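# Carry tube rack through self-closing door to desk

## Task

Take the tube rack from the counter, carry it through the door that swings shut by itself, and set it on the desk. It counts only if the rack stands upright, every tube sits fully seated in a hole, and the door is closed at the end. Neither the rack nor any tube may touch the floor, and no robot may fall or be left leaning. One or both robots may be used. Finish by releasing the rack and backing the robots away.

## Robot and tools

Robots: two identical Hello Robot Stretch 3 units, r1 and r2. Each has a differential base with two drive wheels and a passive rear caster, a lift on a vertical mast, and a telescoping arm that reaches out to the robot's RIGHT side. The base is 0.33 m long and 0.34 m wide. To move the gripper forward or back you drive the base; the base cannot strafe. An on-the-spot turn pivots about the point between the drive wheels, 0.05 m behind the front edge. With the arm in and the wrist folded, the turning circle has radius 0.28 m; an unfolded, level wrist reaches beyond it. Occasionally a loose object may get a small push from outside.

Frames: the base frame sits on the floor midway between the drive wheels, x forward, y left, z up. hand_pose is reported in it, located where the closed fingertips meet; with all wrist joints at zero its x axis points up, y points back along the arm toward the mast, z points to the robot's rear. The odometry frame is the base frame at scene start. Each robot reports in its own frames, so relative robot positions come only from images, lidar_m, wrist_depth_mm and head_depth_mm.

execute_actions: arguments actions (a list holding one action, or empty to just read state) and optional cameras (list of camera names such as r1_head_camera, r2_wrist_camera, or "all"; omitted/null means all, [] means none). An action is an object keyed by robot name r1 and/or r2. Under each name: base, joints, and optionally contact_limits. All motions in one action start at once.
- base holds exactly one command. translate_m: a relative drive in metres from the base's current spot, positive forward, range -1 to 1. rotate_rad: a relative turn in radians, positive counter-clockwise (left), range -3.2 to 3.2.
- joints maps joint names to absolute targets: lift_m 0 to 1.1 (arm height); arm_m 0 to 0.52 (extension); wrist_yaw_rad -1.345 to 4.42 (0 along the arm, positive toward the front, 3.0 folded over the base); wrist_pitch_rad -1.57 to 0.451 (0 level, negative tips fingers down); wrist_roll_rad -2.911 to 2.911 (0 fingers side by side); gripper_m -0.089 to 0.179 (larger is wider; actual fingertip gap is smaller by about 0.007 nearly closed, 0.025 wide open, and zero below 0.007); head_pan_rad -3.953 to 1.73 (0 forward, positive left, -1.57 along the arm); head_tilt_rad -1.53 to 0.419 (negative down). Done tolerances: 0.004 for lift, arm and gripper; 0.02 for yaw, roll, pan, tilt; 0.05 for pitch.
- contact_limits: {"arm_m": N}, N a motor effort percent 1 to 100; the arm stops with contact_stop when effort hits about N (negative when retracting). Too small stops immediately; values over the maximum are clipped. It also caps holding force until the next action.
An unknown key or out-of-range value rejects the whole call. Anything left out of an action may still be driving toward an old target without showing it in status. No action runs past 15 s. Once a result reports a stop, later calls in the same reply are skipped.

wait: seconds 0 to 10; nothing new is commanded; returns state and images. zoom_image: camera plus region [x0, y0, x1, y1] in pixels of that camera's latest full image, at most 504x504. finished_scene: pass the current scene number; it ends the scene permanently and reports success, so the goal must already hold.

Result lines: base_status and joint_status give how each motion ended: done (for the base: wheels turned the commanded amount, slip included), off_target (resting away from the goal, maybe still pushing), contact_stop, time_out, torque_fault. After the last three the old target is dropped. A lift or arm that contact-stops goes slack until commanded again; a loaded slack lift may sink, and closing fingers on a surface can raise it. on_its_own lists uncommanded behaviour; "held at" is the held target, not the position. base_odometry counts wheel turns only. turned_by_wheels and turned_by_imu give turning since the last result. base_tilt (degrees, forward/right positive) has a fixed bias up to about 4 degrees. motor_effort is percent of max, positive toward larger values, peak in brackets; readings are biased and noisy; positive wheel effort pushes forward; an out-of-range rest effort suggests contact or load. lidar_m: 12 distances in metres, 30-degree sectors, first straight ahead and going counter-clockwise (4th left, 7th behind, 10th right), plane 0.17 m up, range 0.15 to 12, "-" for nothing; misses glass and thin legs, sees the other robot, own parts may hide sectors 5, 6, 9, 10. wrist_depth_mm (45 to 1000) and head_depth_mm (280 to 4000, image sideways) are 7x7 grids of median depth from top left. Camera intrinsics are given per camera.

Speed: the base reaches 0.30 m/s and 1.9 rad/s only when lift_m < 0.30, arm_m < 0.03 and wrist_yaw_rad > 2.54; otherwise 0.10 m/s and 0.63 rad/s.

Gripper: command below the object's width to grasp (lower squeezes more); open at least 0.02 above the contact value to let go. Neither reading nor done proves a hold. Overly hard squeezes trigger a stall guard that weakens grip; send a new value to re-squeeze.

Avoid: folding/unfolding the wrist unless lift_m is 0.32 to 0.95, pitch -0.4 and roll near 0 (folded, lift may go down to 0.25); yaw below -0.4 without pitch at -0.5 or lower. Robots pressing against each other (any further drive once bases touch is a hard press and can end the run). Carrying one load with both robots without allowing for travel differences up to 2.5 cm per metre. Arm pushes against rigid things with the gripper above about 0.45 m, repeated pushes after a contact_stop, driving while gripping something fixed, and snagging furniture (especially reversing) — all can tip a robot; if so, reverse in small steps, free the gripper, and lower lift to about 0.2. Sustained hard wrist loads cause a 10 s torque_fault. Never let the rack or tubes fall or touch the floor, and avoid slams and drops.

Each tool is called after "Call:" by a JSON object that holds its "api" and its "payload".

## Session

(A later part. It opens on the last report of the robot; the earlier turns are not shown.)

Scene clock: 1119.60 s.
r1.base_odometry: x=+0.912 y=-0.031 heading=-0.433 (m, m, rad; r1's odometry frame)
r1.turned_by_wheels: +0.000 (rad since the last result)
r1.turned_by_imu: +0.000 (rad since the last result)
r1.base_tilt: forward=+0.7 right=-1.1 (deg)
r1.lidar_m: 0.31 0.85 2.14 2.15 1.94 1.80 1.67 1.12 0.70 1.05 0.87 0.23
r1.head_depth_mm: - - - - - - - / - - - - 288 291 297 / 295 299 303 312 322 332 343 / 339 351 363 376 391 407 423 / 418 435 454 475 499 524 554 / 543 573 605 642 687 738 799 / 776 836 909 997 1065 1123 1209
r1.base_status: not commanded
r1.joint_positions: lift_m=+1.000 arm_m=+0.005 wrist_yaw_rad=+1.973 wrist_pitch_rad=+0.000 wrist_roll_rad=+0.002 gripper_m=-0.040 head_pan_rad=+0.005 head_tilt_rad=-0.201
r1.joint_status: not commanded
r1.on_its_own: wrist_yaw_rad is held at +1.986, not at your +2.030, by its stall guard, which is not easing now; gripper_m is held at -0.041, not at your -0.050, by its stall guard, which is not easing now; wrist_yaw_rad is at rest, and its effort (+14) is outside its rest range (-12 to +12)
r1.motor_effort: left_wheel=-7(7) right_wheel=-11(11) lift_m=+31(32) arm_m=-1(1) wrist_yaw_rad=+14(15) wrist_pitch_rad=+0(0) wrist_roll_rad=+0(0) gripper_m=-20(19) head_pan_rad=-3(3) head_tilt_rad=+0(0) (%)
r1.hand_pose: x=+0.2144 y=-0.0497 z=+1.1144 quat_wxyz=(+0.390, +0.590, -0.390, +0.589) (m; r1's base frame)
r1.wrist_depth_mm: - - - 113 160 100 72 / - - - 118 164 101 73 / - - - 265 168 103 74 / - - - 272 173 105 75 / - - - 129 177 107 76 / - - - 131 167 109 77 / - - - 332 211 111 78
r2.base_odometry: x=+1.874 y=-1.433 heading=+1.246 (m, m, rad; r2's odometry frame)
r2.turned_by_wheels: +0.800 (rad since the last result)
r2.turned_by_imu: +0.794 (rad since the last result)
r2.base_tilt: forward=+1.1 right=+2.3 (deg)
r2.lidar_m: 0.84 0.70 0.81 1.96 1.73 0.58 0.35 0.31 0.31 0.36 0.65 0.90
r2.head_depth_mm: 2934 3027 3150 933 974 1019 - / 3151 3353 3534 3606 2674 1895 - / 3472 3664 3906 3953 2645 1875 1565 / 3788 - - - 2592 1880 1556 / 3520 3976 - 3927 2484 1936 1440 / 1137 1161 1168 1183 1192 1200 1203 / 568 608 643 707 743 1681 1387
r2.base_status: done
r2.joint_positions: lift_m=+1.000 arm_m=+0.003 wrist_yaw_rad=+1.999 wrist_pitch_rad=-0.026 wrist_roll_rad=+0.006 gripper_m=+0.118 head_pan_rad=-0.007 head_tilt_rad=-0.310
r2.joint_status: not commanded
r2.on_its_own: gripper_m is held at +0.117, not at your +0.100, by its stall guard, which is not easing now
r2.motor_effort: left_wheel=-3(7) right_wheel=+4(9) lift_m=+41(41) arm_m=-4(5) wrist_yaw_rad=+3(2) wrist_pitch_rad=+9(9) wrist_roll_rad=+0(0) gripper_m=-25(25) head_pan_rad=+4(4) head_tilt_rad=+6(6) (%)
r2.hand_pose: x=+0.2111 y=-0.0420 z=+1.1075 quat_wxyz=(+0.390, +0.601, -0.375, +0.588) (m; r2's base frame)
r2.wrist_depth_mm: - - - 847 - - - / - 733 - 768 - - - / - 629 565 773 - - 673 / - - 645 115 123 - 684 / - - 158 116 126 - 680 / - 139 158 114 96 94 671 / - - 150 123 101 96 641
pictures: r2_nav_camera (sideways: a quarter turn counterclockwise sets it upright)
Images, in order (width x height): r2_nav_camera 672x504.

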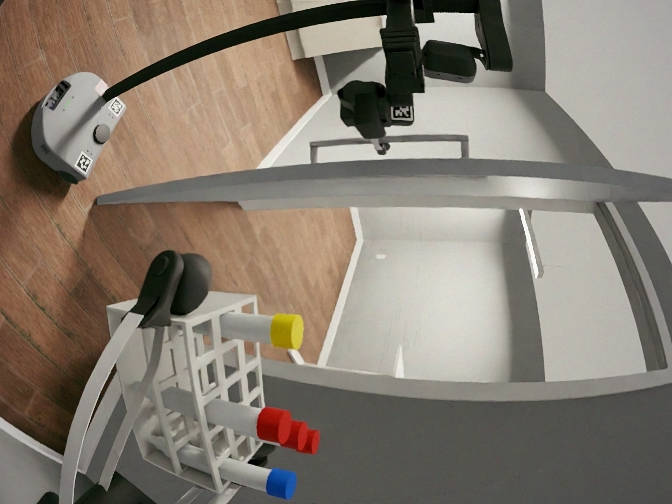

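Call:
{"api": "execute_actions", "payload": {"actions": [{"r2": {"base": {"rotate_rad": -0.3}}}], "cameras": []}}

Call:
{"api": "execute_actions", "payload": {"actions": [{"r2": {"base": {"translate_m": 0.35}}}], "cameras": []}}

Call:
{"api": "execute_actions", "payload": {"actions": [{"r2": {"base": {"rotate_rad": 0.49}}}], "cameras": ["r2_nav_camera", "r2_head_camera"]}}

Scene clock: 1165.73 s.
r1.base_odometry: x=+0.912 y=-0.031 heading=-0.433 (m, m, rad; r1's odometry frame)
r1.turned_by_wheels: +0.000 (rad since the last result)
r1.turned_by_imu: +0.001 (rad since the last result)
r1.base_tilt: forward=+0.6 right=-1.0 (deg)
r1.lidar_m: 0.31 0.85 2.13 2.15 1.94 1.81 1.67 1.12 0.65 1.05 0.87 0.23
r1.head_depth_mm: - - - - - - - / - - - - 288 292 297 / 295 299 303 312 322 332 343 / 339 351 363 377 391 407 423 / 417 435 454 474 499 524 554 / 543 573 606 642 687 737 797 / 778 837 908 995 1063 1128 1206
r1.base_status: not commanded
r1.joint_positions: lift_m=+1.000 arm_m=+0.005 wrist_yaw_rad=+1.973 wrist_pitch_rad=+0.000 wrist_roll_rad=+0.002 gripper_m=-0.040 head_pan_rad=+0.005 head_tilt_rad=-0.201
r1.joint_status: not commanded
r1.on_its_own: wrist_yaw_rad is held at +1.986, not at your +2.030, by its stall guard, which is not easing now; gripper_m is held at -0.041, not at your -0.050, by its stall guard, which is not easing now; wrist_yaw_rad is at rest, and its effort (+15) is outside its rest range (-12 to +12)
r1.motor_effort: left_wheel=-7(7) right_wheel=-11(11) lift_m=+32(32) arm_m=+0(1) wrist_yaw_rad=+15(15) wrist_pitch_rad=+0(0) wrist_roll_rad=+0(0) gripper_m=-19(19) head_pan_rad=-4(3) head_tilt_rad=+1(0) (%)
r1.hand_pose: x=+0.2144 y=-0.0497 z=+1.1144 quat_wxyz=(+0.390, +0.590, -0.390, +0.589) (m; r1's base frame)
r1.wrist_depth_mm: - - - 113 159 99 72 / - - - 118 164 101 73 / - - - 264 168 103 74 / - - - 272 174 105 75 / - - - 129 178 107 76 / - - - 131 167 109 77 / - - - 333 212 111 78
r2.base_odometry: x=+1.874 y=-1.433 heading=+0.946 (m, m, rad; r2's odometry frame)
r2.turned_by_wheels: -0.300 (rad since the last result)
r2.turned_by_imu: -0.297 (rad since the last result)
r2.base_tilt: forward=+1.0 right=+2.3 (deg)
r2.lidar_m: 0.94 0.72 0.70 2.47 1.79 1.22 0.44 0.32 0.31 0.32 0.43 0.90
r2.head_depth_mm: 736 770 808 848 894 942 - / 776 813 854 902 951 1012 - / 810 856 903 957 1017 1083 1144 / 3033 3240 3405 3578 2333 1174 1207 / 3234 3409 3643 3777 2596 1904 1439 / 3477 3712 3895 - 2567 1844 1437 / 3691 3906 - - 2540 1824 1430
r2.base_status: done
r2.joint_positions: lift_m=+1.000 arm_m=+0.003 wrist_yaw_rad=+1.999 wrist_pitch_rad=-0.026 wrist_roll_rad=+0.006 gripper_m=+0.118 head_pan_rad=-0.007 head_tilt_rad=-0.310
r2.joint_status: not commanded
r2.on_its_own: gripper_m is held at +0.117, not at your +0.100, by its stall guard, which is not easing now
r2.motor_effort: left_wheel=+3(6) right_wheel=-4(9) lift_m=+41(41) arm_m=-4(5) wrist_yaw_rad=+2(2) wrist_pitch_rad=+9(9) wrist_roll_rad=+0(0) gripper_m=-23(24) head_pan_rad=+4(4) head_tilt_rad=+6(6) (%)
r2.hand_pose: x=+0.2111 y=-0.0420 z=+1.1075 quat_wxyz=(+0.390, +0.602, -0.375, +0.588) (m; r2's base frame)
r2.wrist_depth_mm: 600 - 845 - - 712 595 / 611 - 725 - - 737 597 / 509 613 750 - - 718 612 / - - 705 116 123 696 607 / - - 157 115 127 704 612 / - 139 158 113 96 94 620 / - - 150 122 101 96 600
pictures: none
No camera images: the call's "cameras" was empty. Leave "cameras" out to get every camera's image.

Scene clock: 1170.20 s.
r1.base_odometry: x=+0.912 y=-0.031 heading=-0.433 (m, m, rad; r1's odometry frame)
r1.turned_by_wheels: +0.000 (rad since the last result)
r1.turned_by_imu: +0.001 (rad since the last result)
r1.base_tilt: forward=+0.6 right=-1.1 (deg)
r1.lidar_m: 0.31 0.85 2.14 2.15 1.94 1.80 1.67 1.12 1.04 0.46 0.87 0.23
r1.head_depth_mm: - - - - - - - / - - - - 288 292 297 / 295 299 303 312 322 332 343 / 339 351 363 377 390 406 423 / 418 435 454 476 498 523 553 / 543 572 606 643 687 737 797 / 779 835 906 995 1068 1124 1201
r1.base_status: not commanded
r1.joint_positions: lift_m=+1.000 arm_m=+0.005 wrist_yaw_rad=+1.973 wrist_pitch_rad=+0.000 wrist_roll_rad=+0.002 gripper_m=-0.040 head_pan_rad=+0.005 head_tilt_rad=-0.201
r1.joint_status: not commanded
r1.on_its_own: wrist_yaw_rad is held at +1.986, not at your +2.030, by its stall guard, which is not easing now; gripper_m is held at -0.041, not at your -0.050, by its stall guard, which is not easing now; wrist_yaw_rad is at rest, and its effort (+15) is outside its rest range (-12 to +12)
r1.motor_effort: left_wheel=-7(7) right_wheel=-11(11) lift_m=+31(32) arm_m=-1(1) wrist_yaw_rad=+15(15) wrist_pitch_rad=+0(0) wrist_roll_rad=+0(0) gripper_m=-20(19) head_pan_rad=-3(2) head_tilt_rad=-1(0) (%)
r1.hand_pose: x=+0.2144 y=-0.0497 z=+1.1144 quat_wxyz=(+0.390, +0.590, -0.390, +0.589) (m; r1's base frame)
r1.wrist_depth_mm: - - - 113 160 99 72 / - - - 118 163 101 73 / - - - 264 168 103 74 / - - - 273 173 105 75 / - - - 129 177 107 76 / - - - 131 167 109 77 / - - - 334 211 111 78
r2.base_odometry: x=+2.079 y=-1.149 heading=+0.946 (m, m, rad; r2's odometry frame)
r2.turned_by_wheels: +0.000 (rad since the last result)
r2.turned_by_imu: +0.003 (rad since the last result)
r2.base_tilt: forward=+1.0 right=+2.3 (deg)
r2.lidar_m: 0.62 0.73 0.47 0.57 2.10 1.89 0.68 0.50 0.48 0.50 0.62 0.60
r2.head_depth_mm: 473 496 521 546 576 605 - / 497 522 550 579 614 653 - / 515 543 575 609 648 693 731 / 2751 2927 3070 3287 2477 1782 762 / 2934 3139 3300 3487 2608 1908 1441 / 3130 3352 3555 3729 2576 1839 1438 / 3367 3577 3821 3969 2553 1836 1427
r2.base_status: done
r2.joint_positions: lift_m=+1.000 arm_m=+0.003 wrist_yaw_rad=+1.999 wrist_pitch_rad=-0.026 wrist_roll_rad=+0.006 gripper_m=+0.118 head_pan_rad=-0.007 head_tilt_rad=-0.310
r2.joint_status: not commanded
r2.on_its_own: gripper_m is held at +0.117, not at your +0.100, by its stall guard, which is not easing now
r2.motor_effort: left_wheel=+3(8) right_wheel=-4(6) lift_m=+41(41) arm_m=-4(4) wrist_yaw_rad=+2(3) wrist_pitch_rad=+9(9) wrist_roll_rad=+0(0) gripper_m=-25(23) head_pan_rad=+4(4) head_tilt_rad=+6(6) (%)
r2.hand_pose: x=+0.2111 y=-0.0420 z=+1.1075 quat_wxyz=(+0.390, +0.602, -0.375, +0.588) (m; r2's base frame)
r2.wrist_depth_mm: 424 617 - - - 447 365 / 436 630 - - - 461 370 / 429 621 - - - 442 379 / 425 630 852 115 123 433 374 / 437 591 157 115 126 447 384 / 445 138 159 114 96 94 381 / 442 554 150 122 101 96 373
pictures: none
No camera images: the call's "cameras" was empty. Leave "cameras" out to get every camera's image.

Scene clock: 1171.93 s.
r1.base_odometry: x=+0.912 y=-0.031 heading=-0.433 (m, m, rad; r1's odometry frame)
r1.turned_by_wheels: +0.000 (rad since the last result)
r1.turned_by_imu: +0.000 (rad since the last result)
r1.base_tilt: forward=+0.6 right=-1.1 (deg)
r1.lidar_m: 0.31 0.85 2.14 2.14 1.94 1.80 1.67 1.12 0.52 0.53 0.87 0.23
r1.head_depth_mm: - - - - - - - / - - - - 288 291 297 / 295 299 303 312 322 332 343 / 339 351 363 377 391 407 424 / 417 435 453 475 498 524 553 / 543 572 605 643 685 736 798 / 777 837 908 993 1064 1129 1198
r1.base_status: not commanded
r1.joint_positions: lift_m=+1.000 arm_m=+0.005 wrist_yaw_rad=+1.973 wrist_pitch_rad=+0.000 wrist_roll_rad=+0.002 gripper_m=-0.040 head_pan_rad=+0.005 head_tilt_rad=-0.201
r1.joint_status: not commanded
r1.on_its_own: wrist_yaw_rad is held at +1.986, not at your +2.030, by its stall guard, which is not easing now; gripper_m is held at -0.041, not at your -0.050, by its stall guard, which is not easing now; wrist_yaw_rad is at rest, and its effort (+15) is outside its rest range (-12 to +12)
r1.motor_effort: left_wheel=-7(7) right_wheel=-11(11) lift_m=+32(32) arm_m=-1(1) wrist_yaw_rad=+15(15) wrist_pitch_rad=+0(0) wrist_roll_rad=+0(0) gripper_m=-19(19) head_pan_rad=-3(3) head_tilt_rad=+0(1) (%)
r1.hand_pose: x=+0.2144 y=-0.0497 z=+1.1144 quat_wxyz=(+0.390, +0.590, -0.390, +0.589) (m; r1's base frame)
r1.wrist_depth_mm: - - - 113 159 100 72 / - - - 117 163 101 73 / - - - 265 169 103 74 / - - - 271 174 105 75 / - - - 129 178 106 76 / - - - 131 166 108 77 / - - - 333 211 111 78
r2.base_odometry: x=+2.079 y=-1.149 heading=+1.436 (m, m, rad; r2's odometry frame)
r2.turned_by_wheels: +0.490 (rad since the last result)
r2.turned_by_imu: +0.486 (rad since the last result)
r2.base_tilt: forward=+1.0 right=+2.3 (deg)
r2.lidar_m: 0.79 0.47 0.57 2.13 2.04 0.71 0.50 0.48 0.49 0.63 0.60 0.61
r2.head_depth_mm: 3011 3128 3252 3358 2691 2079 - / 3357 3545 3701 3735 2680 1912 - / 3582 3846 - - 2633 1887 1567 / 3286 3631 3814 3955 2622 1877 1559 / 1207 1280 1367 1463 1560 1652 1409 / 779 816 852 888 930 980 1024 / 576 594 613 635 655 678 700
r2.base_status: done
r2.joint_positions: lift_m=+1.000 arm_m=+0.003 wrist_yaw_rad=+1.999 wrist_pitch_rad=-0.026 wrist_roll_rad=+0.006 gripper_m=+0.118 head_pan_rad=-0.007 head_tilt_rad=-0.310
r2.joint_status: not commanded
r2.on_its_own: gripper_m is held at +0.117, not at your +0.100, by its stall guard, which is not easing now
r2.motor_effort: left_wheel=-4(7) right_wheel=+4(10) lift_m=+41(41) arm_m=-4(5) wrist_yaw_rad=+2(2) wrist_pitch_rad=+9(9) wrist_roll_rad=+0(0) gripper_m=-24(24) head_pan_rad=+4(4) head_tilt_rad=+6(6) (%)
r2.hand_pose: x=+0.2111 y=-0.0420 z=+1.1075 quat_wxyz=(+0.390, +0.602, -0.375, +0.588) (m; r2's base frame)
r2.wrist_depth_mm: 524 - 476 668 - - - / 527 - 487 680 - - - / 362 - 490 697 - - - / 379 455 457 115 124 - - / - - 158 115 126 - - / - 138 158 113 95 94 - / - - 150 122 101 96 -
pictures: r2_head_camera (sideways: a quarter turn clockwise sets it upright), r2_nav_camera (sideways: a quarter turn counterclockwise sets it upright)
Images, in order (width x height): r2_head_camera 896x504, r2_nav_camera 672x504.

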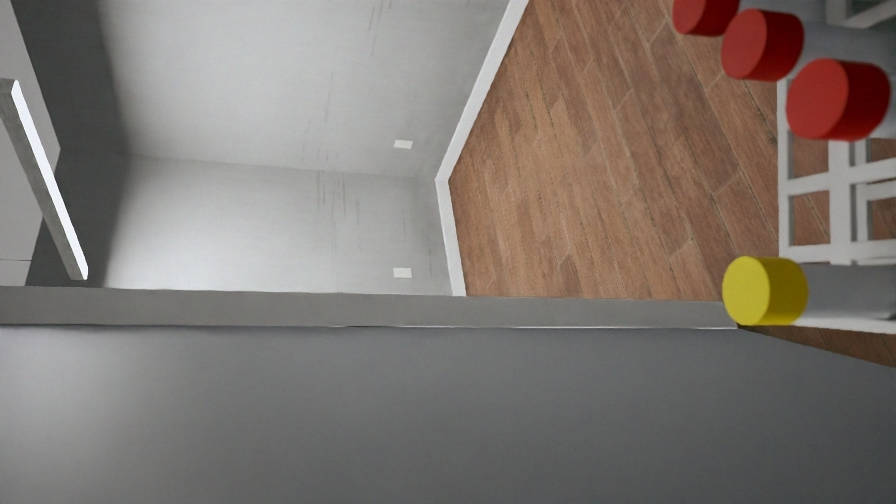

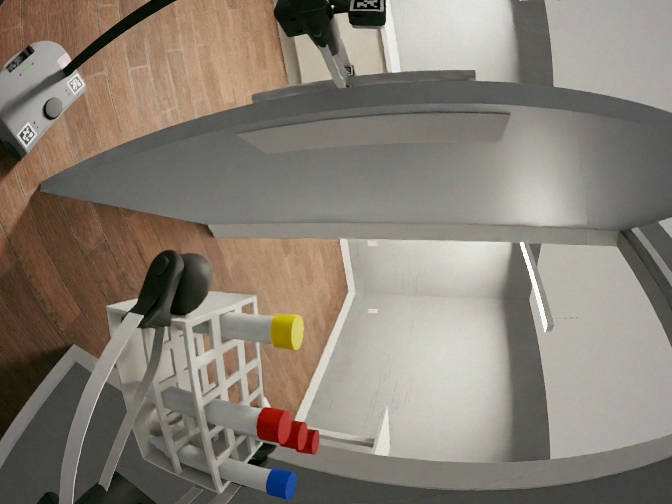

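Call:
{"api": "execute_actions", "payload": {"actions": [{"r2": {"base": {"rotate_rad": -0.13}}}], "cameras": []}}

Call:
{"api": "execute_actions", "payload": {"actions": [{"r2": {"base": {"translate_m": 0.45}}}], "cameras": ["r2_nav_camera"]}}

Scene clock: 1189.43 s.
r1.base_odometry: x=+0.912 y=-0.031 heading=-0.433 (m, m, rad; r1's odometry frame)
r1.turned_by_wheels: +0.000 (rad since the last result)
r1.turned_by_imu: +0.001 (rad since the last result)
r1.base_tilt: forward=+0.6 right=-1.0 (deg)
r1.lidar_m: 0.31 0.85 2.15 2.15 1.95 1.80 1.67 1.12 0.51 0.51 0.87 0.23
r1.head_depth_mm: - - - - - - - / - - - - 288 291 297 / 295 299 303 313 322 332 343 / 339 351 363 377 391 407 424 / 418 435 454 475 499 525 553 / 544 572 604 643 686 738 798 / 776 838 908 993 1067 1126 1200
r1.base_status: not commanded
r1.joint_positions: lift_m=+1.000 arm_m=+0.005 wrist_yaw_rad=+1.973 wrist_pitch_rad=+0.000 wrist_roll_rad=+0.002 gripper_m=-0.040 head_pan_rad=+0.005 head_tilt_rad=-0.201
r1.joint_status: not commanded
r1.on_its_own: wrist_yaw_rad is held at +1.986, not at your +2.030, by its stall guard, which is not easing now; gripper_m is held at -0.041, not at your -0.050, by its stall guard, which is not easing now; wrist_yaw_rad is at rest, and its effort (+15) is outside its rest range (-12 to +12)
r1.motor_effort: left_wheel=-7(7) right_wheel=-11(11) lift_m=+31(32) arm_m=-1(1) wrist_yaw_rad=+15(15) wrist_pitch_rad=+0(0) wrist_roll_rad=+0(0) gripper_m=-19(19) head_pan_rad=-3(4) head_tilt_rad=+0(0) (%)
r1.hand_pose: x=+0.2144 y=-0.0497 z=+1.1144 quat_wxyz=(+0.390, +0.590, -0.390, +0.589) (m; r1's base frame)
r1.wrist_depth_mm: - - - 113 159 99 72 / - - - 117 164 101 73 / - - - 265 168 103 74 / - - - 271 173 104 75 / - - - 129 178 106 76 / - - - 130 166 108 77 / - - - 331 211 111 78
r2.base_odometry: x=+2.079 y=-1.149 heading=+1.306 (m, m, rad; r2's odometry frame)
r2.turned_by_wheels: -0.130 (rad since the last result)
r2.turned_by_imu: -0.128 (rad since the last result)
r2.base_tilt: forward=+1.1 right=+2.3 (deg)
r2.lidar_m: 1.28 0.47 0.57 2.24 2.03 0.83 0.53 0.48 0.48 0.59 0.60 0.60
r2.head_depth_mm: 2758 2863 2953 3077 2716 2036 - / 3032 3103 3290 3424 2677 1899 - / 3343 3521 3687 3741 2629 1883 1563 / 3641 3875 - - 2614 1884 1560 / 3381 3624 3841 3931 2571 1935 1442 / 1231 1297 1383 1454 1549 1647 1395 / 883 901 914 932 947 966 980
r2.base_status: done
r2.joint_positions: lift_m=+1.000 arm_m=+0.003 wrist_yaw_rad=+1.999 wrist_pitch_rad=-0.026 wrist_roll_rad=+0.006 gripper_m=+0.118 head_pan_rad=-0.007 head_tilt_rad=-0.310
r2.joint_status: not commanded
r2.on_its_own: gripper_m is held at +0.117, not at your +0.100, by its stall guard, which is not easing now
r2.motor_effort: left_wheel=+3(5) right_wheel=-4(8) lift_m=+41(41) arm_m=-4(5) wrist_yaw_rad=+1(0) wrist_pitch_rad=+9(9) wrist_roll_rad=+0(0) gripper_m=-24(24) head_pan_rad=+4(4) head_tilt_rad=+6(6) (%)
r2.hand_pose: x=+0.2111 y=-0.0420 z=+1.1075 quat_wxyz=(+0.390, +0.602, -0.375, +0.588) (m; r2's base frame)
r2.wrist_depth_mm: - - 545 870 - - - / - - 556 936 - - - / - - 540 911 - - - / 407 - 478 116 123 - - / - - 158 115 127 - - / - 139 158 114 96 94 423 / - - 150 122 101 96 395
pictures: none
No camera images: the call's "cameras" was empty. Leave "cameras" out to get every camera's image.

Scene clock: 1194.90 s.
r1.base_odometry: x=+0.912 y=-0.031 heading=-0.433 (m, m, rad; r1's odometry frame)
r1.turned_by_wheels: +0.000 (rad since the last result)
r1.turned_by_imu: +0.001 (rad since the last result)
r1.base_tilt: forward=+0.6 right=-1.1 (deg)
r1.lidar_m: 0.31 0.85 2.14 2.14 1.94 1.80 1.67 1.12 1.04 1.06 0.38 0.23
r1.head_depth_mm: - - - - - - - / - - - - 288 292 297 / 295 299 303 312 322 332 344 / 339 351 363 377 391 406 423 / 417 435 454 475 498 523 554 / 543 571 605 642 687 738 796 / 778 837 909 994 1067 1124 1202
r1.base_status: not commanded
r1.joint_positions: lift_m=+1.000 arm_m=+0.005 wrist_yaw_rad=+1.973 wrist_pitch_rad=+0.000 wrist_roll_rad=+0.002 gripper_m=-0.040 head_pan_rad=+0.005 head_tilt_rad=-0.201
r1.joint_status: not commanded
r1.on_its_own: wrist_yaw_rad is held at +1.986, not at your +2.030, by its stall guard, which is not easing now; gripper_m is held at -0.041, not at your -0.050, by its stall guard, which is not easing now; wrist_yaw_rad is at rest, and its effort (+15) is outside its rest range (-12 to +12)
r1.motor_effort: left_wheel=-7(7) right_wheel=-11(11) lift_m=+31(32) arm_m=-1(1) wrist_yaw_rad=+15(15) wrist_pitch_rad=+0(0) wrist_roll_rad=+0(0) gripper_m=-19(19) head_pan_rad=-3(3) head_tilt_rad=-1(0) (%)
r1.hand_pose: x=+0.2144 y=-0.0497 z=+1.1144 quat_wxyz=(+0.390, +0.590, -0.390, +0.589) (m; r1's base frame)
r1.wrist_depth_mm: - - - 114 159 99 72 / - - - 117 163 101 73 / - - - 266 168 103 74 / - - - 274 174 104 75 / - - - 129 177 107 76 / - - - 131 167 109 77 / - - - 332 211 110 78
r2.base_odometry: x=+2.196 y=-0.714 heading=+1.307 (m, m, rad; r2's odometry frame)
r2.turned_by_wheels: +0.000 (rad since the last result)
r2.turned_by_imu: +0.003 (rad since the last result)
r2.base_tilt: forward=+1.0 right=+2.2 (deg)
r2.lidar_m: 3.03 0.43 0.30 0.29 0.52 1.42 0.91 0.83 0.54 0.34 0.31 2.14
r2.head_depth_mm: 2465 2530 2651 2747 2687 2076 - / 2731 2812 2954 3070 2659 1897 - / 3000 3158 3289 3440 2635 1874 1556 / 3224 3480 3614 3765 2621 1878 1561 / 3050 3179 3387 3647 2589 1901 1445 / 2794 2976 3135 3320 2442 1776 1355 / 830 873 918 965 1015 1044 1058
r2.base_status: done
r2.joint_positions: lift_m=+1.000 arm_m=+0.003 wrist_yaw_rad=+1.999 wrist_pitch_rad=-0.026 wrist_roll_rad=+0.006 gripper_m=+0.118 head_pan_rad=-0.007 head_tilt_rad=-0.310
r2.joint_status: not commanded
r2.on_its_own: gripper_m is held at +0.117, not at your +0.100, by its stall guard, which is not easing now
r2.motor_effort: left_wheel=+2(6) right_wheel=-3(6) lift_m=+41(41) arm_m=-5(4) wrist_yaw_rad=+1(2) wrist_pitch_rad=+9(9) wrist_roll_rad=+0(0) gripper_m=-24(23) head_pan_rad=+4(4) head_tilt_rad=+6(6) (%)
r2.hand_pose: x=+0.2111 y=-0.0420 z=+1.1075 quat_wxyz=(+0.390, +0.602, -0.375, +0.588) (m; r2's base frame)
r2.wrist_depth_mm: 331 411 568 907 - - - / 333 422 585 941 - - - / 343 425 565 938 - - - / 345 424 507 115 123 - - / 341 413 158 115 126 - - / 348 139 158 113 96 94 - / 339 409 150 123 101 96 -
pictures: r2_nav_camera (sideways: a quarter turn counterclockwise sets it upright)
Images, in order (width x height): r2_nav_camera 672x504.

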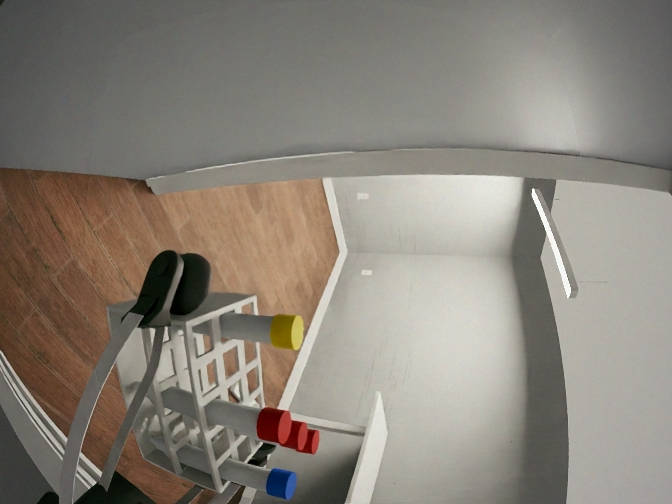

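Call:
{"api": "execute_actions", "payload": {"actions": [{"r2": {"base": {"translate_m": 0.5}}}], "cameras": ["r2_nav_camera"]}}

Scene clock: 1205.23 s.
r1.base_odometry: x=+0.912 y=-0.031 heading=-0.433 (m, m, rad; r1's odometry frame)
r1.turned_by_wheels: +0.000 (rad since the last result)
r1.turned_by_imu: +0.001 (rad since the last result)
r1.base_tilt: forward=+0.5 right=-1.1 (deg)
r1.lidar_m: 0.31 0.85 2.14 2.15 1.94 1.81 1.67 1.12 1.04 1.05 0.87 0.23
r1.head_depth_mm: - - - - - - - / - - - - 288 292 297 / 295 299 303 312 322 332 343 / 339 351 363 377 391 407 424 / 418 435 454 475 498 524 553 / 543 573 606 642 686 737 798 / 777 836 906 997 1068 1126 1203
r1.base_status: not commanded
r1.joint_positions: lift_m=+1.000 arm_m=+0.005 wrist_yaw_rad=+1.973 wrist_pitch_rad=+0.000 wrist_roll_rad=+0.002 gripper_m=-0.040 head_pan_rad=+0.005 head_tilt_rad=-0.201
r1.joint_status: not commanded
r1.on_its_own: wrist_yaw_rad is held at +1.986, not at your +2.030, by its stall guard, which is not easing now; gripper_m is held at -0.041, not at your -0.050, by its stall guard, which is not easing now; wrist_yaw_rad is at rest, and its effort (+15) is outside its rest range (-12 to +12)
r1.motor_effort: left_wheel=-7(7) right_wheel=-11(11) lift_m=+31(32) arm_m=-1(1) wrist_yaw_rad=+15(15) wrist_pitch_rad=+0(0) wrist_roll_rad=+0(0) gripper_m=-19(19) head_pan_rad=-3(3) head_tilt_rad=+0(1) (%)
r1.hand_pose: x=+0.2144 y=-0.0497 z=+1.1144 quat_wxyz=(+0.390, +0.590, -0.390, +0.589) (m; r1's base frame)
r1.wrist_depth_mm: - - - 113 159 99 72 / - - - 117 164 101 73 / - - - 266 169 103 74 / - - - 273 174 105 75 / - - - 129 177 107 76 / - - - 130 167 109 77 / - - - 332 212 111 78
r2.base_odometry: x=+2.327 y=-0.232 heading=+1.307 (m, m, rad; r2's odometry frame)
r2.turned_by_wheels: +0.000 (rad since the last result)
r2.turned_by_imu: +0.004 (rad since the last result)
r2.base_tilt: forward=+1.1 right=+2.3 (deg)
r2.lidar_m: 2.64 0.47 0.33 0.31 0.32 0.42 1.34 0.43 0.43 1.50 2.14 1.72
r2.head_depth_mm: 2146 2224 2286 2398 2400 2083 - / 2371 2432 2551 2663 2649 1903 - / 2634 2746 2863 3028 2652 1885 1555 / 2810 3009 3173 3367 2611 1875 1557 / 2616 2795 3000 3169 2605 1932 1447 / 2431 2551 2715 2866 2549 1851 1437 / 2266 2377 2501 2674 2552 1841 1433
r2.base_status: done
r2.joint_positions: lift_m=+1.000 arm_m=+0.003 wrist_yaw_rad=+1.999 wrist_pitch_rad=-0.026 wrist_roll_rad=+0.006 gripper_m=+0.118 head_pan_rad=-0.007 head_tilt_rad=-0.310
r2.joint_status: not commanded
r2.on_its_own: gripper_m is held at +0.117, not at your +0.100, by its stall guard, which is not easing now
r2.motor_effort: left_wheel=+2(7) right_wheel=-3(4) lift_m=+41(41) arm_m=-4(4) wrist_yaw_rad=+3(2) wrist_pitch_rad=+9(9) wrist_roll_rad=+0(0) gripper_m=-24(23) head_pan_rad=+4(4) head_tilt_rad=+6(6) (%)
r2.hand_pose: x=+0.2111 y=-0.0420 z=+1.1075 quat_wxyz=(+0.390, +0.602, -0.375, +0.588) (m; r2's base frame)
r2.wrist_depth_mm: 354 432 530 - - - - / 358 443 536 - - - - / 362 451 551 - - - - / 363 455 548 115 124 - - / 366 441 157 115 127 - - / 373 138 157 113 95 94 - / 361 436 150 125 101 96 -
pictures: r2_nav_camera (sideways: a quarter turn counterclockwise sets it upright)
Images, in order (width x height): r2_nav_camera 672x504.

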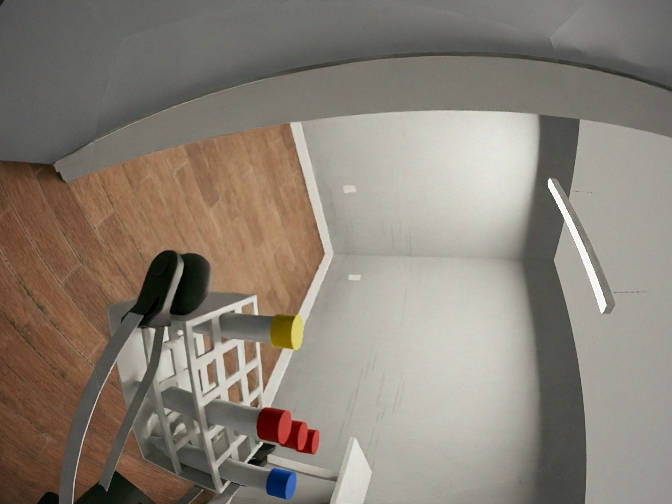

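Call:
{"api": "execute_actions", "payload": {"actions": [{"r2": {"base": {"translate_m": 0.7}}}], "cameras": ["r2_nav_camera"]}}

Scene clock: 1219.07 s.
r1.base_odometry: x=+0.912 y=-0.031 heading=-0.433 (m, m, rad; r1's odometry frame)
r1.turned_by_wheels: +0.000 (rad since the last result)
r1.turned_by_imu: +0.002 (rad since the last result)
r1.base_tilt: forward=+0.6 right=-1.2 (deg)
r1.lidar_m: 0.31 0.85 2.14 2.14 1.94 1.80 1.68 1.12 1.04 1.05 0.87 0.23
r1.head_depth_mm: - - - - - - - / - - - - 288 292 297 / 295 299 303 312 322 332 343 / 339 351 364 377 390 407 424 / 417 436 454 475 497 524 552 / 543 572 605 643 686 738 796 / 777 837 905 995 1070 1127 1202
r1.base_status: not commanded
r1.joint_positions: lift_m=+1.000 arm_m=+0.005 wrist_yaw_rad=+1.973 wrist_pitch_rad=+0.000 wrist_roll_rad=+0.002 gripper_m=-0.040 head_pan_rad=+0.005 head_tilt_rad=-0.201
r1.joint_status: not commanded
r1.on_its_own: wrist_yaw_rad is held at +1.986, not at your +2.030, by its stall guard, which is not easing now; gripper_m is held at -0.041, not at your -0.050, by its stall guard, which is not easing now; wrist_yaw_rad is at rest, and its effort (+15) is outside its rest range (-12 to +12)
r1.motor_effort: left_wheel=-7(7) right_wheel=-11(11) lift_m=+31(32) arm_m=-1(1) wrist_yaw_rad=+15(15) wrist_pitch_rad=+0(0) wrist_roll_rad=+0(0) gripper_m=-19(20) head_pan_rad=-3(3) head_tilt_rad=+0(0) (%)
r1.hand_pose: x=+0.2144 y=-0.0497 z=+1.1144 quat_wxyz=(+0.390, +0.590, -0.390, +0.589) (m; r1's base frame)
r1.wrist_depth_mm: - - - 113 159 100 72 / - - - 117 164 101 73 / - - - 266 169 103 74 / - - - 275 173 105 75 / - - - 129 178 107 76 / - - - 130 166 109 77 / - - - 333 211 111 78
r2.base_odometry: x=+2.509 y=+0.444 heading=+1.307 (m, m, rad; r2's odometry frame)
r2.turned_by_wheels: +0.000 (rad since the last result)
r2.turned_by_imu: +0.006 (rad since the last result)
r2.base_tilt: forward=+1.1 right=+2.3 (deg)
r2.lidar_m: 2.10 2.01 0.57 0.36 0.35 0.47 1.08 1.04 1.77 1.86 1.28 1.71
r2.head_depth_mm: 1688 1751 1817 1891 1962 1996 - / 1860 1941 2017 2100 2196 1896 - / 2085 2166 2302 2383 2424 1891 1565 / 2208 2340 2500 2646 2635 1881 1558 / 2034 2154 2299 2476 2506 1886 1449 / 1893 2007 2113 2272 2339 1842 1428 / 1767 1865 1959 2080 2200 1833 1432
r2.base_status: done
r2.joint_positions: lift_m=+1.000 arm_m=+0.003 wrist_yaw_rad=+1.999 wrist_pitch_rad=-0.026 wrist_roll_rad=+0.006 gripper_m=+0.118 head_pan_rad=-0.007 head_tilt_rad=-0.310
r2.joint_status: not commanded
r2.on_its_own: gripper_m is held at +0.117, not at your +0.100, by its stall guard, which is not easing now
r2.motor_effort: left_wheel=+1(6) right_wheel=-2(3) lift_m=+41(41) arm_m=-4(5) wrist_yaw_rad=+3(2) wrist_pitch_rad=+9(9) wrist_roll_rad=+0(0) gripper_m=-24(23) head_pan_rad=+4(4) head_tilt_rad=+6(6) (%)
r2.hand_pose: x=+0.2111 y=-0.0420 z=+1.1075 quat_wxyz=(+0.390, +0.602, -0.375, +0.588) (m; r2's base frame)
r2.wrist_depth_mm: 770 - - - - - - / 760 - - - - - - / 750 - - - - - - / 757 - - 115 123 - - / 736 - 158 115 127 - - / 734 138 158 114 95 94 - / 674 - 150 124 101 96 -
pictures: r2_nav_camera (sideways: a quarter turn counterclockwise sets it upright)
Images, in order (width x height): r2_nav_camera 672x504.

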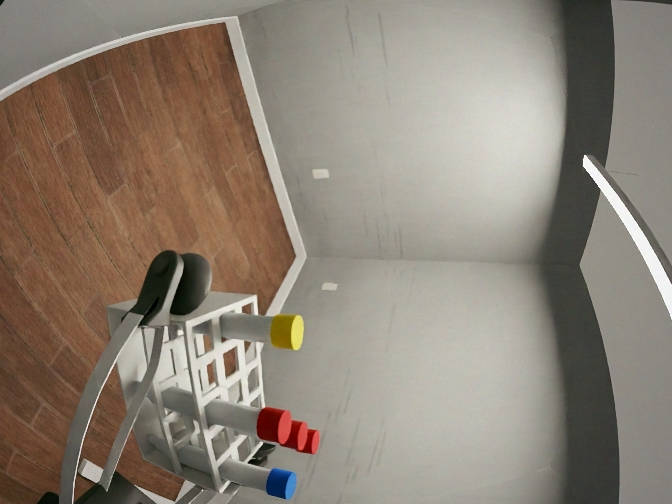

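Call:
{"api": "execute_actions", "payload": {"actions": [{"r1": {"base": {"translate_m": 0.11}, "joints": {"arm_m": 0.172}}, "r2": {"joints": {"head_pan_rad": -1.0, "head_tilt_rad": -0.2}}}], "cameras": ["r2_head_camera", "r1_wrist_camera"]}}

Scene clock: 1230.33 s.
r1.base_odometry: x=+1.012 y=-0.077 heading=-0.433 (m, m, rad; r1's odometry frame)
r1.turned_by_wheels: +0.001 (rad since the last result)
r1.turned_by_imu: +0.002 (rad since the last result)
r1.base_tilt: forward=+0.3 right=-1.0 (deg)
r1.lidar_m: 0.43 0.82 2.02 2.10 2.04 1.90 1.74 1.17 1.08 1.10 0.36 0.36
r1.head_depth_mm: 327 336 345 355 365 376 387 / 359 369 381 393 405 418 432 / 397 410 424 439 455 472 490 / 445 461 479 497 517 540 564 / 505 527 550 574 602 633 666 / 586 612 645 677 719 762 813 / 696 736 781 832 890 960 1042
r1.base_status: done
r1.joint_positions: lift_m=+1.000 arm_m=+0.171 wrist_yaw_rad=+1.977 wrist_pitch_rad=-0.003 wrist_roll_rad=+0.002 gripper_m=-0.040 head_pan_rad=+0.005 head_tilt_rad=-0.201
r1.joint_status: all done
r1.on_its_own: wrist_yaw_rad is held at +1.986, not at your +2.030, by its stall guard, which is not easing now; gripper_m is held at -0.041, not at your -0.050, by its stall guard, which is not easing now; right_wheel is at rest, and its effort (-24) is outside its rest range (-18 to +18)
r1.motor_effort: left_wheel=+6(13) right_wheel=-24(30) lift_m=+31(31) arm_m=+6(11) wrist_yaw_rad=+10(57) wrist_pitch_rad=+1(5) wrist_roll_rad=+0(0) gripper_m=-18(21) head_pan_rad=-3(2) head_tilt_rad=+0(0) (%)
r1.hand_pose: x=+0.2140 y=-0.2152 z=+1.1137 quat_wxyz=(+0.390, +0.592, -0.388, +0.590) (m; r1's base frame)
r1.wrist_depth_mm: - - 803 115 148 105 81 / - - 961 117 151 108 83 / - - - 120 157 109 84 / - - - 213 161 111 85 / - - - 126 166 114 87 / - - - 129 161 116 89 / - - - 141 191 119 93
r2.base_odometry: x=+2.509 y=+0.444 heading=+1.307 (m, m, rad; r2's odometry frame)
r2.turned_by_wheels: +0.000 (rad since the last result)
r2.turned_by_imu: +0.001 (rad since the last result)
r2.base_tilt: forward=+1.1 right=+2.3 (deg)
r2.lidar_m: 2.10 2.01 0.57 0.36 0.35 0.45 0.79 1.04 1.77 1.86 1.27 1.71
r2.head_depth_mm: 1549 1618 1690 1730 1175 1936 1633 / 1524 1596 1673 1715 1154 1916 1614 / 1514 1577 1648 1688 1144 1887 1614 / 1495 1560 1634 1676 1341 1861 1493 / 1477 1542 1611 1675 1756 1850 1598 / 1461 1528 1584 1664 1746 1827 1589 / 1457 1501 1572 1651 1714 1801 1578
r2.base_status: not commanded
r2.joint_positions: lift_m=+1.000 arm_m=+0.003 wrist_yaw_rad=+1.999 wrist_pitch_rad=-0.026 wrist_roll_rad=+0.006 gripper_m=+0.118 head_pan_rad=-0.993 head_tilt_rad=-0.211
r2.joint_status: all done
r2.on_its_own: gripper_m is held at +0.117, not at your +0.100, by its stall guard, which is not easing now
r2.motor_effort: left_wheel=+1(2) right_wheel=-2(2) lift_m=+41(41) arm_m=-4(4) wrist_yaw_rad=+2(2) wrist_pitch_rad=+9(9) wrist_roll_rad=+0(0) gripper_m=-24(24) head_pan_rad=-4(61) head_tilt_rad=+7(22) (%)
r2.hand_pose: x=+0.2111 y=-0.0420 z=+1.1075 quat_wxyz=(+0.390, +0.602, -0.375, +0.588) (m; r2's base frame)
r2.wrist_depth_mm: 779 - - - - - - / 764 - - - - - - / 757 - - - - - - / 729 - - 115 123 - - / 752 - 157 115 126 - - / 707 139 158 113 95 94 - / 666 - 149 124 101 96 -
pictures: r1_wrist_camera, r2_head_camera (sideways: a quarter turn clockwise sets it upright)
Images, in order (width x height): r1_wrist_camera 644x364, r2_head_camera 896x504.

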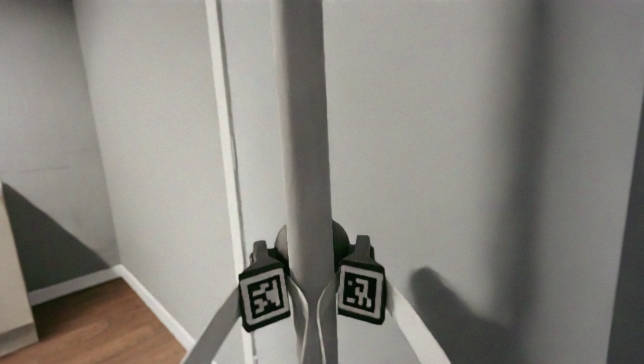

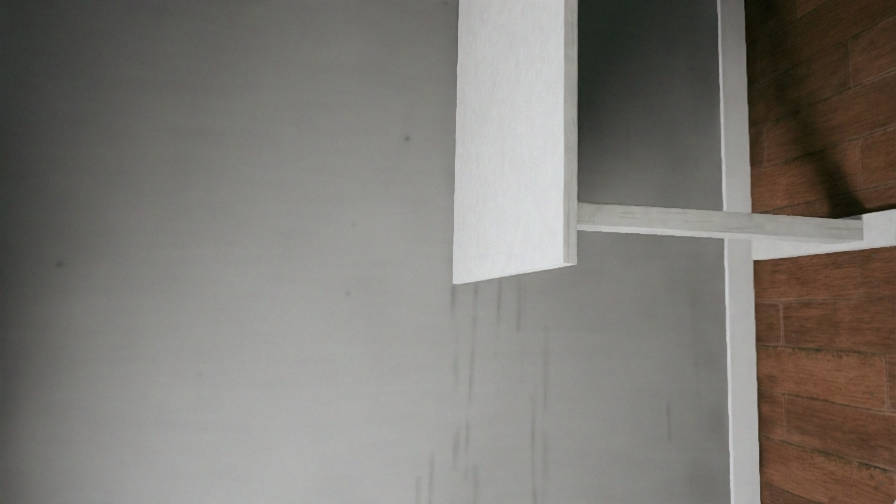

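Call:
{"api": "execute_actions", "payload": {"actions": [{"r1": {"base": {"rotate_rad": -0.1}, "joints": {"wrist_yaw_rad": 2.15}}, "r2": {"joints": {"head_pan_rad": -1.55, "head_tilt_rad": -0.35}}}], "cameras": ["r2_head_camera"]}}

Scene clock: 1238.83 s.
r1.base_odometry: x=+1.012 y=-0.077 heading=-0.532 (m, m, rad; r1's odometry frame)
r1.turned_by_wheels: -0.099 (rad since the last result)
r1.turned_by_imu: -0.097 (rad since the last result)
r1.base_tilt: forward=+1.6 right=-1.1 (deg)
r1.lidar_m: 0.39 0.66 1.61 2.10 2.14 1.91 1.92 1.22 1.08 1.09 0.34 0.34
r1.head_depth_mm: - - 287 293 302 313 324 / 290 298 309 320 332 345 359 / 315 326 339 353 367 384 401 / 347 361 377 393 412 432 454 / 386 404 423 444 468 495 526 / 436 458 482 511 543 579 623 / 500 530 563 601 646 700 763
r1.base_status: rotate_rad off_target (by the wheels' count: -0.0989 of -0.1000)
r1.joint_positions: lift_m=+1.000 arm_m=+0.172 wrist_yaw_rad=+2.153 wrist_pitch_rad=+0.012 wrist_roll_rad=+0.002 gripper_m=-0.040 head_pan_rad=+0.005 head_tilt_rad=-0.201
r1.joint_status: all done
r1.on_its_own: gripper_m is held at -0.041, not at your -0.050, by its stall guard, which is not easing now; right_wheel is at rest, and its effort (-29) is outside its rest range (-18 to +18)
r1.motor_effort: left_wheel=+16(18) right_wheel=-29(32) lift_m=+31(32) arm_m=+5(6) wrist_yaw_rad=-4(42) wrist_pitch_rad=-4(4) wrist_roll_rad=+0(0) gripper_m=-18(20) head_pan_rad=-3(2) head_tilt_rad=-1(0) (%)
r1.hand_pose: x=+0.1929 y=-0.1755 z=+1.1175 quat_wxyz=(+0.332, +0.621, -0.339, +0.624) (m; r1's base frame)
r1.wrist_depth_mm: - - - 204 148 99 75 / - - - 120 152 102 76 / - - - 121 158 104 78 / - - - 126 163 106 79 / - - - 127 168 108 80 / - - - 130 162 111 82 / - - - 280 199 114 83
r2.base_odometry: x=+2.509 y=+0.444 heading=+1.307 (m, m, rad; r2's odometry frame)
r2.turned_by_wheels: +0.000 (rad since the last result)
r2.turned_by_imu: +0.001 (rad since the last result)
r2.base_tilt: forward=+1.0 right=+2.3 (deg)
r2.lidar_m: 2.10 2.01 0.57 0.36 0.35 0.45 0.82 1.04 1.77 1.87 1.27 1.70
r2.head_depth_mm: 1800 1867 1924 2006 2110 - - / 1986 2090 2136 2170 2267 1973 - / 1937 2081 2196 2434 2325 1974 - / 1798 1922 2016 2181 2334 1943 - / 1667 1773 1868 1393 2192 1823 1363 / 1559 1653 1737 1233 2023 1767 1397 / 1454 1553 1619 1112 1855 1761 1388
r2.base_status: not commanded
r2.joint_positions: lift_m=+1.000 arm_m=+0.003 wrist_yaw_rad=+1.999 wrist_pitch_rad=-0.026 wrist_roll_rad=+0.006 gripper_m=+0.118 head_pan_rad=-1.543 head_tilt_rad=-0.345
r2.joint_status: all done
r2.on_its_own: gripper_m is held at +0.117, not at your +0.100, by its stall guard, which is not easing now
r2.motor_effort: left_wheel=+1(1) right_wheel=-2(2) lift_m=+41(41) arm_m=-4(4) wrist_yaw_rad=+2(1) wrist_pitch_rad=+9(9) wrist_roll_rad=+0(0) gripper_m=-24(25) head_pan_rad=-5(45) head_tilt_rad=-3(22) (%)
r2.hand_pose: x=+0.2111 y=-0.0420 z=+1.1075 quat_wxyz=(+0.390, +0.602, -0.375, +0.588) (m; r2's base frame)
r2.wrist_depth_mm: 771 - - - - - - / 775 - - - - - - / 741 - - - - - - / 748 - - 115 123 - - / 745 - 158 116 126 - - / 707 139 158 114 96 94 - / 663 - 150 125 101 96 -
pictures: r2_head_camera (sideways: a quarter turn clockwise sets it upright)
Images, in order (width x height): r2_head_camera 896x504.

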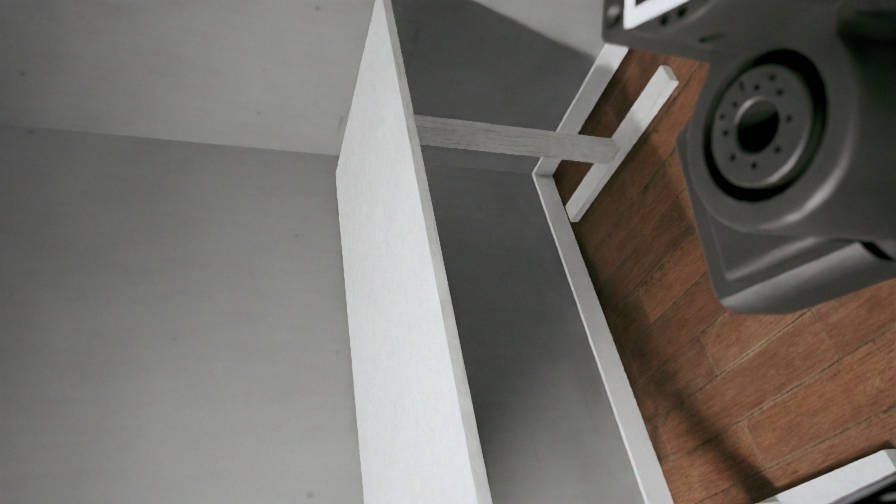

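Call:
{"api": "execute_actions", "payload": {"actions": [{"r1": {"base": {"translate_m": 0.14}, "joints": {"arm_m": 0.271, "wrist_yaw_rad": 2.3}}}], "cameras": ["r1_wrist_camera"]}}

Scene clock: 1244.63 s.
r1.base_odometry: x=+1.133 y=-0.148 heading=-0.532 (m, m, rad; r1's odometry frame)
r1.turned_by_wheels: +0.000 (rad since the last result)
r1.turned_by_imu: +0.002 (rad since the last result)
r1.base_tilt: forward=-0.6 right=-1.0 (deg)
r1.lidar_m: 0.38 0.56 1.31 2.03 2.30 2.04 2.05 1.27 1.13 1.08 0.35 0.35
r1.head_depth_mm: 288 295 304 313 323 333 344 / 306 316 326 336 347 360 373 / 329 339 351 363 377 391 407 / 355 368 381 395 411 429 447 / 386 400 416 433 453 474 497 / 421 439 459 480 503 529 559 / 465 487 510 538 565 602 640
r1.base_status: done
r1.joint_positions: lift_m=+1.000 arm_m=+0.271 wrist_yaw_rad=+2.256 wrist_pitch_rad=-0.015 wrist_roll_rad=+0.002 gripper_m=-0.040 head_pan_rad=+0.005 head_tilt_rad=-0.201
r1.joint_status: wrist_yaw_rad off_target (ended at +2.256, target +2.300); the others done
r1.on_its_own: gripper_m is held at -0.041, not at your -0.050, by its stall guard, which is not easing now; wrist_yaw_rad is at rest, and its effort (+53) is outside its rest range (-12 to +12)
r1.motor_effort: left_wheel=-9(57) right_wheel=+12(42) lift_m=+31(31) arm_m=-5(16) wrist_yaw_rad=+53(61) wrist_pitch_rad=+5(6) wrist_roll_rad=+0(0) gripper_m=-20(21) head_pan_rad=-3(2) head_tilt_rad=+0(1) (%)
r1.hand_pose: x=+0.1768 y=-0.2545 z=+1.1105 quat_wxyz=(+0.308, +0.642, -0.298, +0.636) (m; r1's base frame)
r1.wrist_depth_mm: - - - 113 154 106 81 / - - - 214 158 108 82 / - - - 124 163 109 83 / - - - 125 167 111 84 / - - - 127 171 114 85 / - - - 129 163 116 86 / - - - 268 199 118 88
r2.base_odometry: x=+2.509 y=+0.444 heading=+1.307 (m, m, rad; r2's odometry frame)
r2.turned_by_wheels: +0.000 (rad since the last result)
r2.turned_by_imu: +0.001 (rad since the last result)
r2.base_tilt: forward=+1.0 right=+2.3 (deg)
r2.lidar_m: 2.10 2.01 0.57 0.36 0.35 0.44 0.69 1.04 1.77 1.86 1.27 1.71
r2.head_depth_mm: 1799 1868 1916 2006 2128 - - / 1987 2079 2124 2164 2271 1968 - / 1934 2115 2171 2456 2322 1962 - / 1792 1920 2004 2197 2335 1938 - / 1664 1770 1858 1392 2179 1812 1359 / 1559 1650 1749 1233 2019 1775 1395 / 1459 1533 1615 1109 1861 1758 1390
r2.base_status: not commanded
r2.joint_positions: lift_m=+1.000 arm_m=+0.003 wrist_yaw_rad=+1.999 wrist_pitch_rad=-0.026 wrist_roll_rad=+0.006 gripper_m=+0.118 head_pan_rad=-1.543 head_tilt_rad=-0.345
r2.joint_status: not commanded
r2.on_its_own: gripper_m is held at +0.117, not at your +0.100, by its stall guard, which is not easing now
r2.motor_effort: left_wheel=+1(1) right_wheel=-2(2) lift_m=+41(41) arm_m=-5(4) wrist_yaw_rad=+1(2) wrist_pitch_rad=+9(9) wrist_roll_rad=+0(0) gripper_m=-24(24) head_pan_rad=-5(4) head_tilt_rad=-3(3) (%)
r2.hand_pose: x=+0.2111 y=-0.0420 z=+1.1075 quat_wxyz=(+0.390, +0.602, -0.375, +0.588) (m; r2's base frame)
r2.wrist_depth_mm: 772 - - - - - - / 755 - - - - - - / 751 - - - - - - / 741 - - 115 123 - - / 738 - 158 115 127 - - / 703 139 158 114 96 94 - / 672 - 150 125 101 96 -
pictures: r1_wrist_camera
Images, in order (width x height): r1_wrist_camera 644x364.

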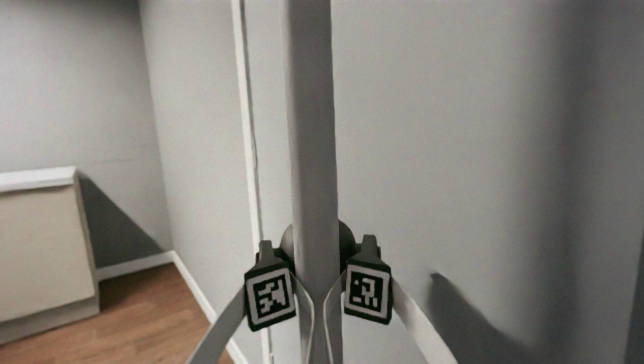

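Call:
{"api": "execute_actions", "payload": {"actions": [{"r1": {"base": {"translate_m": 0.155}, "joints": {"arm_m": 0.332, "wrist_yaw_rad": 2.3}}, "r2": {"base": {"rotate_rad": 1.6}, "joints": {"head_pan_rad": 0.0, "head_tilt_rad": -0.3}}}], "cameras": ["r1_wrist_camera"]}}

Scene clock: 1257.83 s.
r1.base_odometry: x=+1.267 y=-0.227 heading=-0.532 (m, m, rad; r1's odometry frame)
r1.turned_by_wheels: +0.000 (rad since the last result)
r1.turned_by_imu: -0.107 (rad since the last result)
r1.base_tilt: forward=-0.6 right=-1.1 (deg)
r1.lidar_m: 0.34 0.41 0.75 1.98 2.23 2.21 2.21 1.42 1.18 0.93 0.38 0.34
r1.head_depth_mm: - - - 284 292 303 315 / - - 284 293 304 316 330 / - 285 293 305 317 330 345 / 285 294 305 318 331 345 362 / 294 306 318 332 346 363 381 / 307 319 333 347 363 381 401 / 320 334 349 365 382 402 424
r1.base_status: done
r1.joint_positions: lift_m=+1.000 arm_m=+0.333 wrist_yaw_rad=+2.140 wrist_pitch_rad=-0.016 wrist_roll_rad=+0.002 gripper_m=-0.040 head_pan_rad=+0.005 head_tilt_rad=-0.201
r1.joint_status: wrist_yaw_rad off_target (ended at +2.140, target +2.300); the others done
r1.on_its_own: wrist_yaw_rad is held at +2.164, not at your +2.300, by its stall guard, which is still easing; gripper_m is held at -0.041, not at your -0.050, by its stall guard, which is not easing now
r1.motor_effort: left_wheel=+2(90) right_wheel=-5(43) lift_m=+31(31) arm_m=-6(9) wrist_yaw_rad=+29(83) wrist_pitch_rad=+5(6) wrist_roll_rad=+0(0) gripper_m=-20(24) head_pan_rad=-3(3) head_tilt_rad=+1(0) (%)
r1.hand_pose: x=+0.1942 y=-0.3397 z=+1.1104 quat_wxyz=(+0.345, +0.623, -0.335, +0.617) (m; r1's base frame)
r1.wrist_depth_mm: - 512 283 111 149 121 106 / - 566 297 117 153 123 111 / - 633 315 184 158 126 114 / - 714 335 126 162 129 121 / - 817 364 127 166 132 134 / - 970 440 129 166 135 194 / - - 382 216 185 139 200
r2.base_odometry: x=+2.509 y=+0.444 heading=+2.907 (m, m, rad; r2's odometry frame)
r2.turned_by_wheels: +1.600 (rad since the last result)
r2.turned_by_imu: +1.588 (rad since the last result)
r2.base_tilt: forward=+1.0 right=+2.4 (deg)
r2.lidar_m: 0.36 0.32 0.43 0.59 1.04 1.78 1.83 1.27 1.72 2.15 2.01 0.54
r2.head_depth_mm: 411 447 488 539 603 653 - / 373 402 436 476 525 582 - / 342 366 394 426 464 510 563 / 315 335 359 386 417 453 504 / 293 310 329 352 377 404 429 / - 290 305 324 346 371 399 / - - 287 300 319 340 359
r2.base_status: done
r2.joint_positions: lift_m=+1.000 arm_m=+0.003 wrist_yaw_rad=+1.999 wrist_pitch_rad=-0.026 wrist_roll_rad=+0.006 gripper_m=+0.118 head_pan_rad=-0.007 head_tilt_rad=-0.310
r2.joint_status: all done
r2.on_its_own: gripper_m is held at +0.117, not at your +0.100, by its stall guard, which is not easing now
r2.motor_effort: left_wheel=-3(7) right_wheel=+4(9) lift_m=+41(41) arm_m=-5(5) wrist_yaw_rad=+1(2) wrist_pitch_rad=+9(9) wrist_roll_rad=+0(1) gripper_m=-24(25) head_pan_rad=+5(58) head_tilt_rad=+6(15) (%)
r2.hand_pose: x=+0.2111 y=-0.0420 z=+1.1075 quat_wxyz=(+0.390, +0.602, -0.375, +0.588) (m; r2's base frame)
r2.wrist_depth_mm: 358 362 302 321 336 358 385 / 367 370 313 326 354 371 395 / 381 389 313 335 353 381 410 / 381 392 307 115 123 387 420 / 395 398 158 115 126 409 430 / 405 138 159 114 96 94 445 / 414 426 150 124 101 96 472
pictures: r1_wrist_camera
Images, in order (width x height): r1_wrist_camera 644x364.

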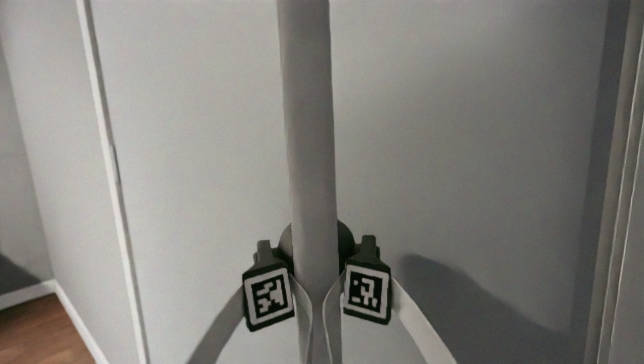

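Call:
{"api": "execute_actions", "payload": {"actions": [{"r1": {"base": {"translate_m": 0.08}, "joints": {"arm_m": 0.365, "wrist_yaw_rad": 2.3}}, "r2": {"base": {"translate_m": -0.95}}}], "cameras": ["r1_wrist_camera"]}}

Scene clock: 1276.23 s.
r1.base_odometry: x=+1.336 y=-0.267 heading=-0.531 (m, m, rad; r1's odometry frame)
r1.turned_by_wheels: +0.000 (rad since the last result)
r1.turned_by_imu: -0.017 (rad since the last result)
r1.base_tilt: forward=-0.6 right=-1.1 (deg)
r1.lidar_m: 0.31 0.35 0.60 1.97 2.18 2.29 2.29 1.44 1.20 0.79 0.36 0.31
r1.head_depth_mm: - - - - - - 285 / - - - - - 284 293 / - - - - 283 290 303 / - - - - 287 299 314 / - - - 285 296 310 325 / - - 284 293 306 321 338 / - 283 290 303 317 333 351
r1.base_status: done
r1.joint_positions: lift_m=+1.000 arm_m=+0.365 wrist_yaw_rad=+2.196 wrist_pitch_rad=-0.016 wrist_roll_rad=+0.002 gripper_m=-0.040 head_pan_rad=+0.005 head_tilt_rad=-0.201
r1.joint_status: wrist_yaw_rad off_target (ended at +2.196, target +2.300); the others done
r1.on_its_own: wrist_yaw_rad is held at +2.217, not at your +2.300, by its stall guard, which is not easing now; gripper_m is held at -0.041, not at your -0.050, by its stall guard, which is not easing now; wrist_yaw_rad is at rest, and its effort (+24) is outside its rest range (-12 to +12)
r1.motor_effort: left_wheel=+4(33) right_wheel=-9(30) lift_m=+31(31) arm_m=-5(5) wrist_yaw_rad=+24(79) wrist_pitch_rad=+5(6) wrist_roll_rad=+0(0) gripper_m=-20(23) head_pan_rad=-3(3) head_tilt_rad=+0(1) (%)
r1.hand_pose: x=+0.1861 y=-0.3606 z=+1.1102 quat_wxyz=(+0.327, +0.633, -0.317, +0.626) (m; r1's base frame)
r1.wrist_depth_mm: - 447 266 112 149 122 110 / - 484 282 116 153 125 116 / - 531 299 181 157 127 128 / - 604 315 186 162 131 132 / - 663 344 127 166 134 136 / - 754 407 128 166 137 140 / - 891 358 216 183 141 144
r2.base_odometry: x=+3.433 y=+0.223 heading=+2.907 (m, m, rad; r2's odometry frame)
r2.turned_by_wheels: +0.000 (rad since the last result)
r2.turned_by_imu: -0.004 (rad since the last result)
r2.base_tilt: forward=+1.0 right=+2.3 (deg)
r2.lidar_m: 1.24 1.19 1.15 1.28 1.18 1.00 1.02 0.94 0.59 1.19 2.48 1.80
r2.head_depth_mm: 1500 1639 1781 1976 2202 2083 - / 1362 1466 1589 1743 1914 1903 - / 1244 1333 1433 1557 1699 1791 1554 / 1144 1223 1305 1400 1516 1652 1557 / 1062 1127 1199 1284 1374 1479 1440 / 1062 1125 1190 1268 1352 1456 1433 / 1005 1062 1118 1189 1254 1337 1388
r2.base_status: done
r2.joint_positions: lift_m=+1.000 arm_m=+0.003 wrist_yaw_rad=+1.999 wrist_pitch_rad=-0.026 wrist_roll_rad=+0.006 gripper_m=+0.118 head_pan_rad=-0.007 head_tilt_rad=-0.310
r2.joint_status: not commanded
r2.on_its_own: gripper_m is held at +0.117, not at your +0.100, by its stall guard, which is not easing now
r2.motor_effort: left_wheel=-3(9) right_wheel=+3(5) lift_m=+41(41) arm_m=-5(5) wrist_yaw_rad=+1(3) wrist_pitch_rad=+9(9) wrist_roll_rad=+0(0) gripper_m=-23(25) head_pan_rad=+4(4) head_tilt_rad=+7(6) (%)
r2.hand_pose: x=+0.2111 y=-0.0420 z=+1.1075 quat_wxyz=(+0.390, +0.602, -0.375, +0.588) (m; r2's base frame)
r2.wrist_depth_mm: 857 - - - - - - / 916 - - - - - - / 924 - - - - - - / 929 - - 115 124 - - / 978 - 158 116 127 - - / - 139 158 114 96 94 - / - - 150 125 101 96 -
pictures: r1_wrist_camera
Images, in order (width x height): r1_wrist_camera 644x364.

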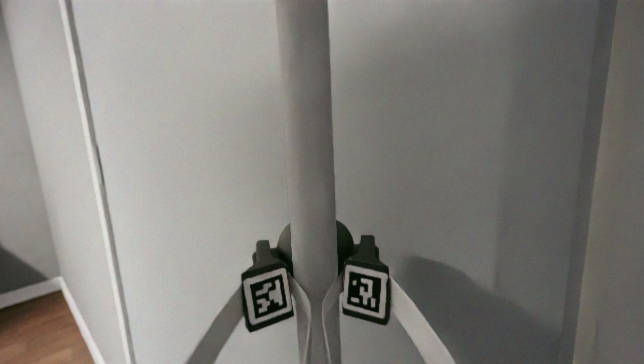

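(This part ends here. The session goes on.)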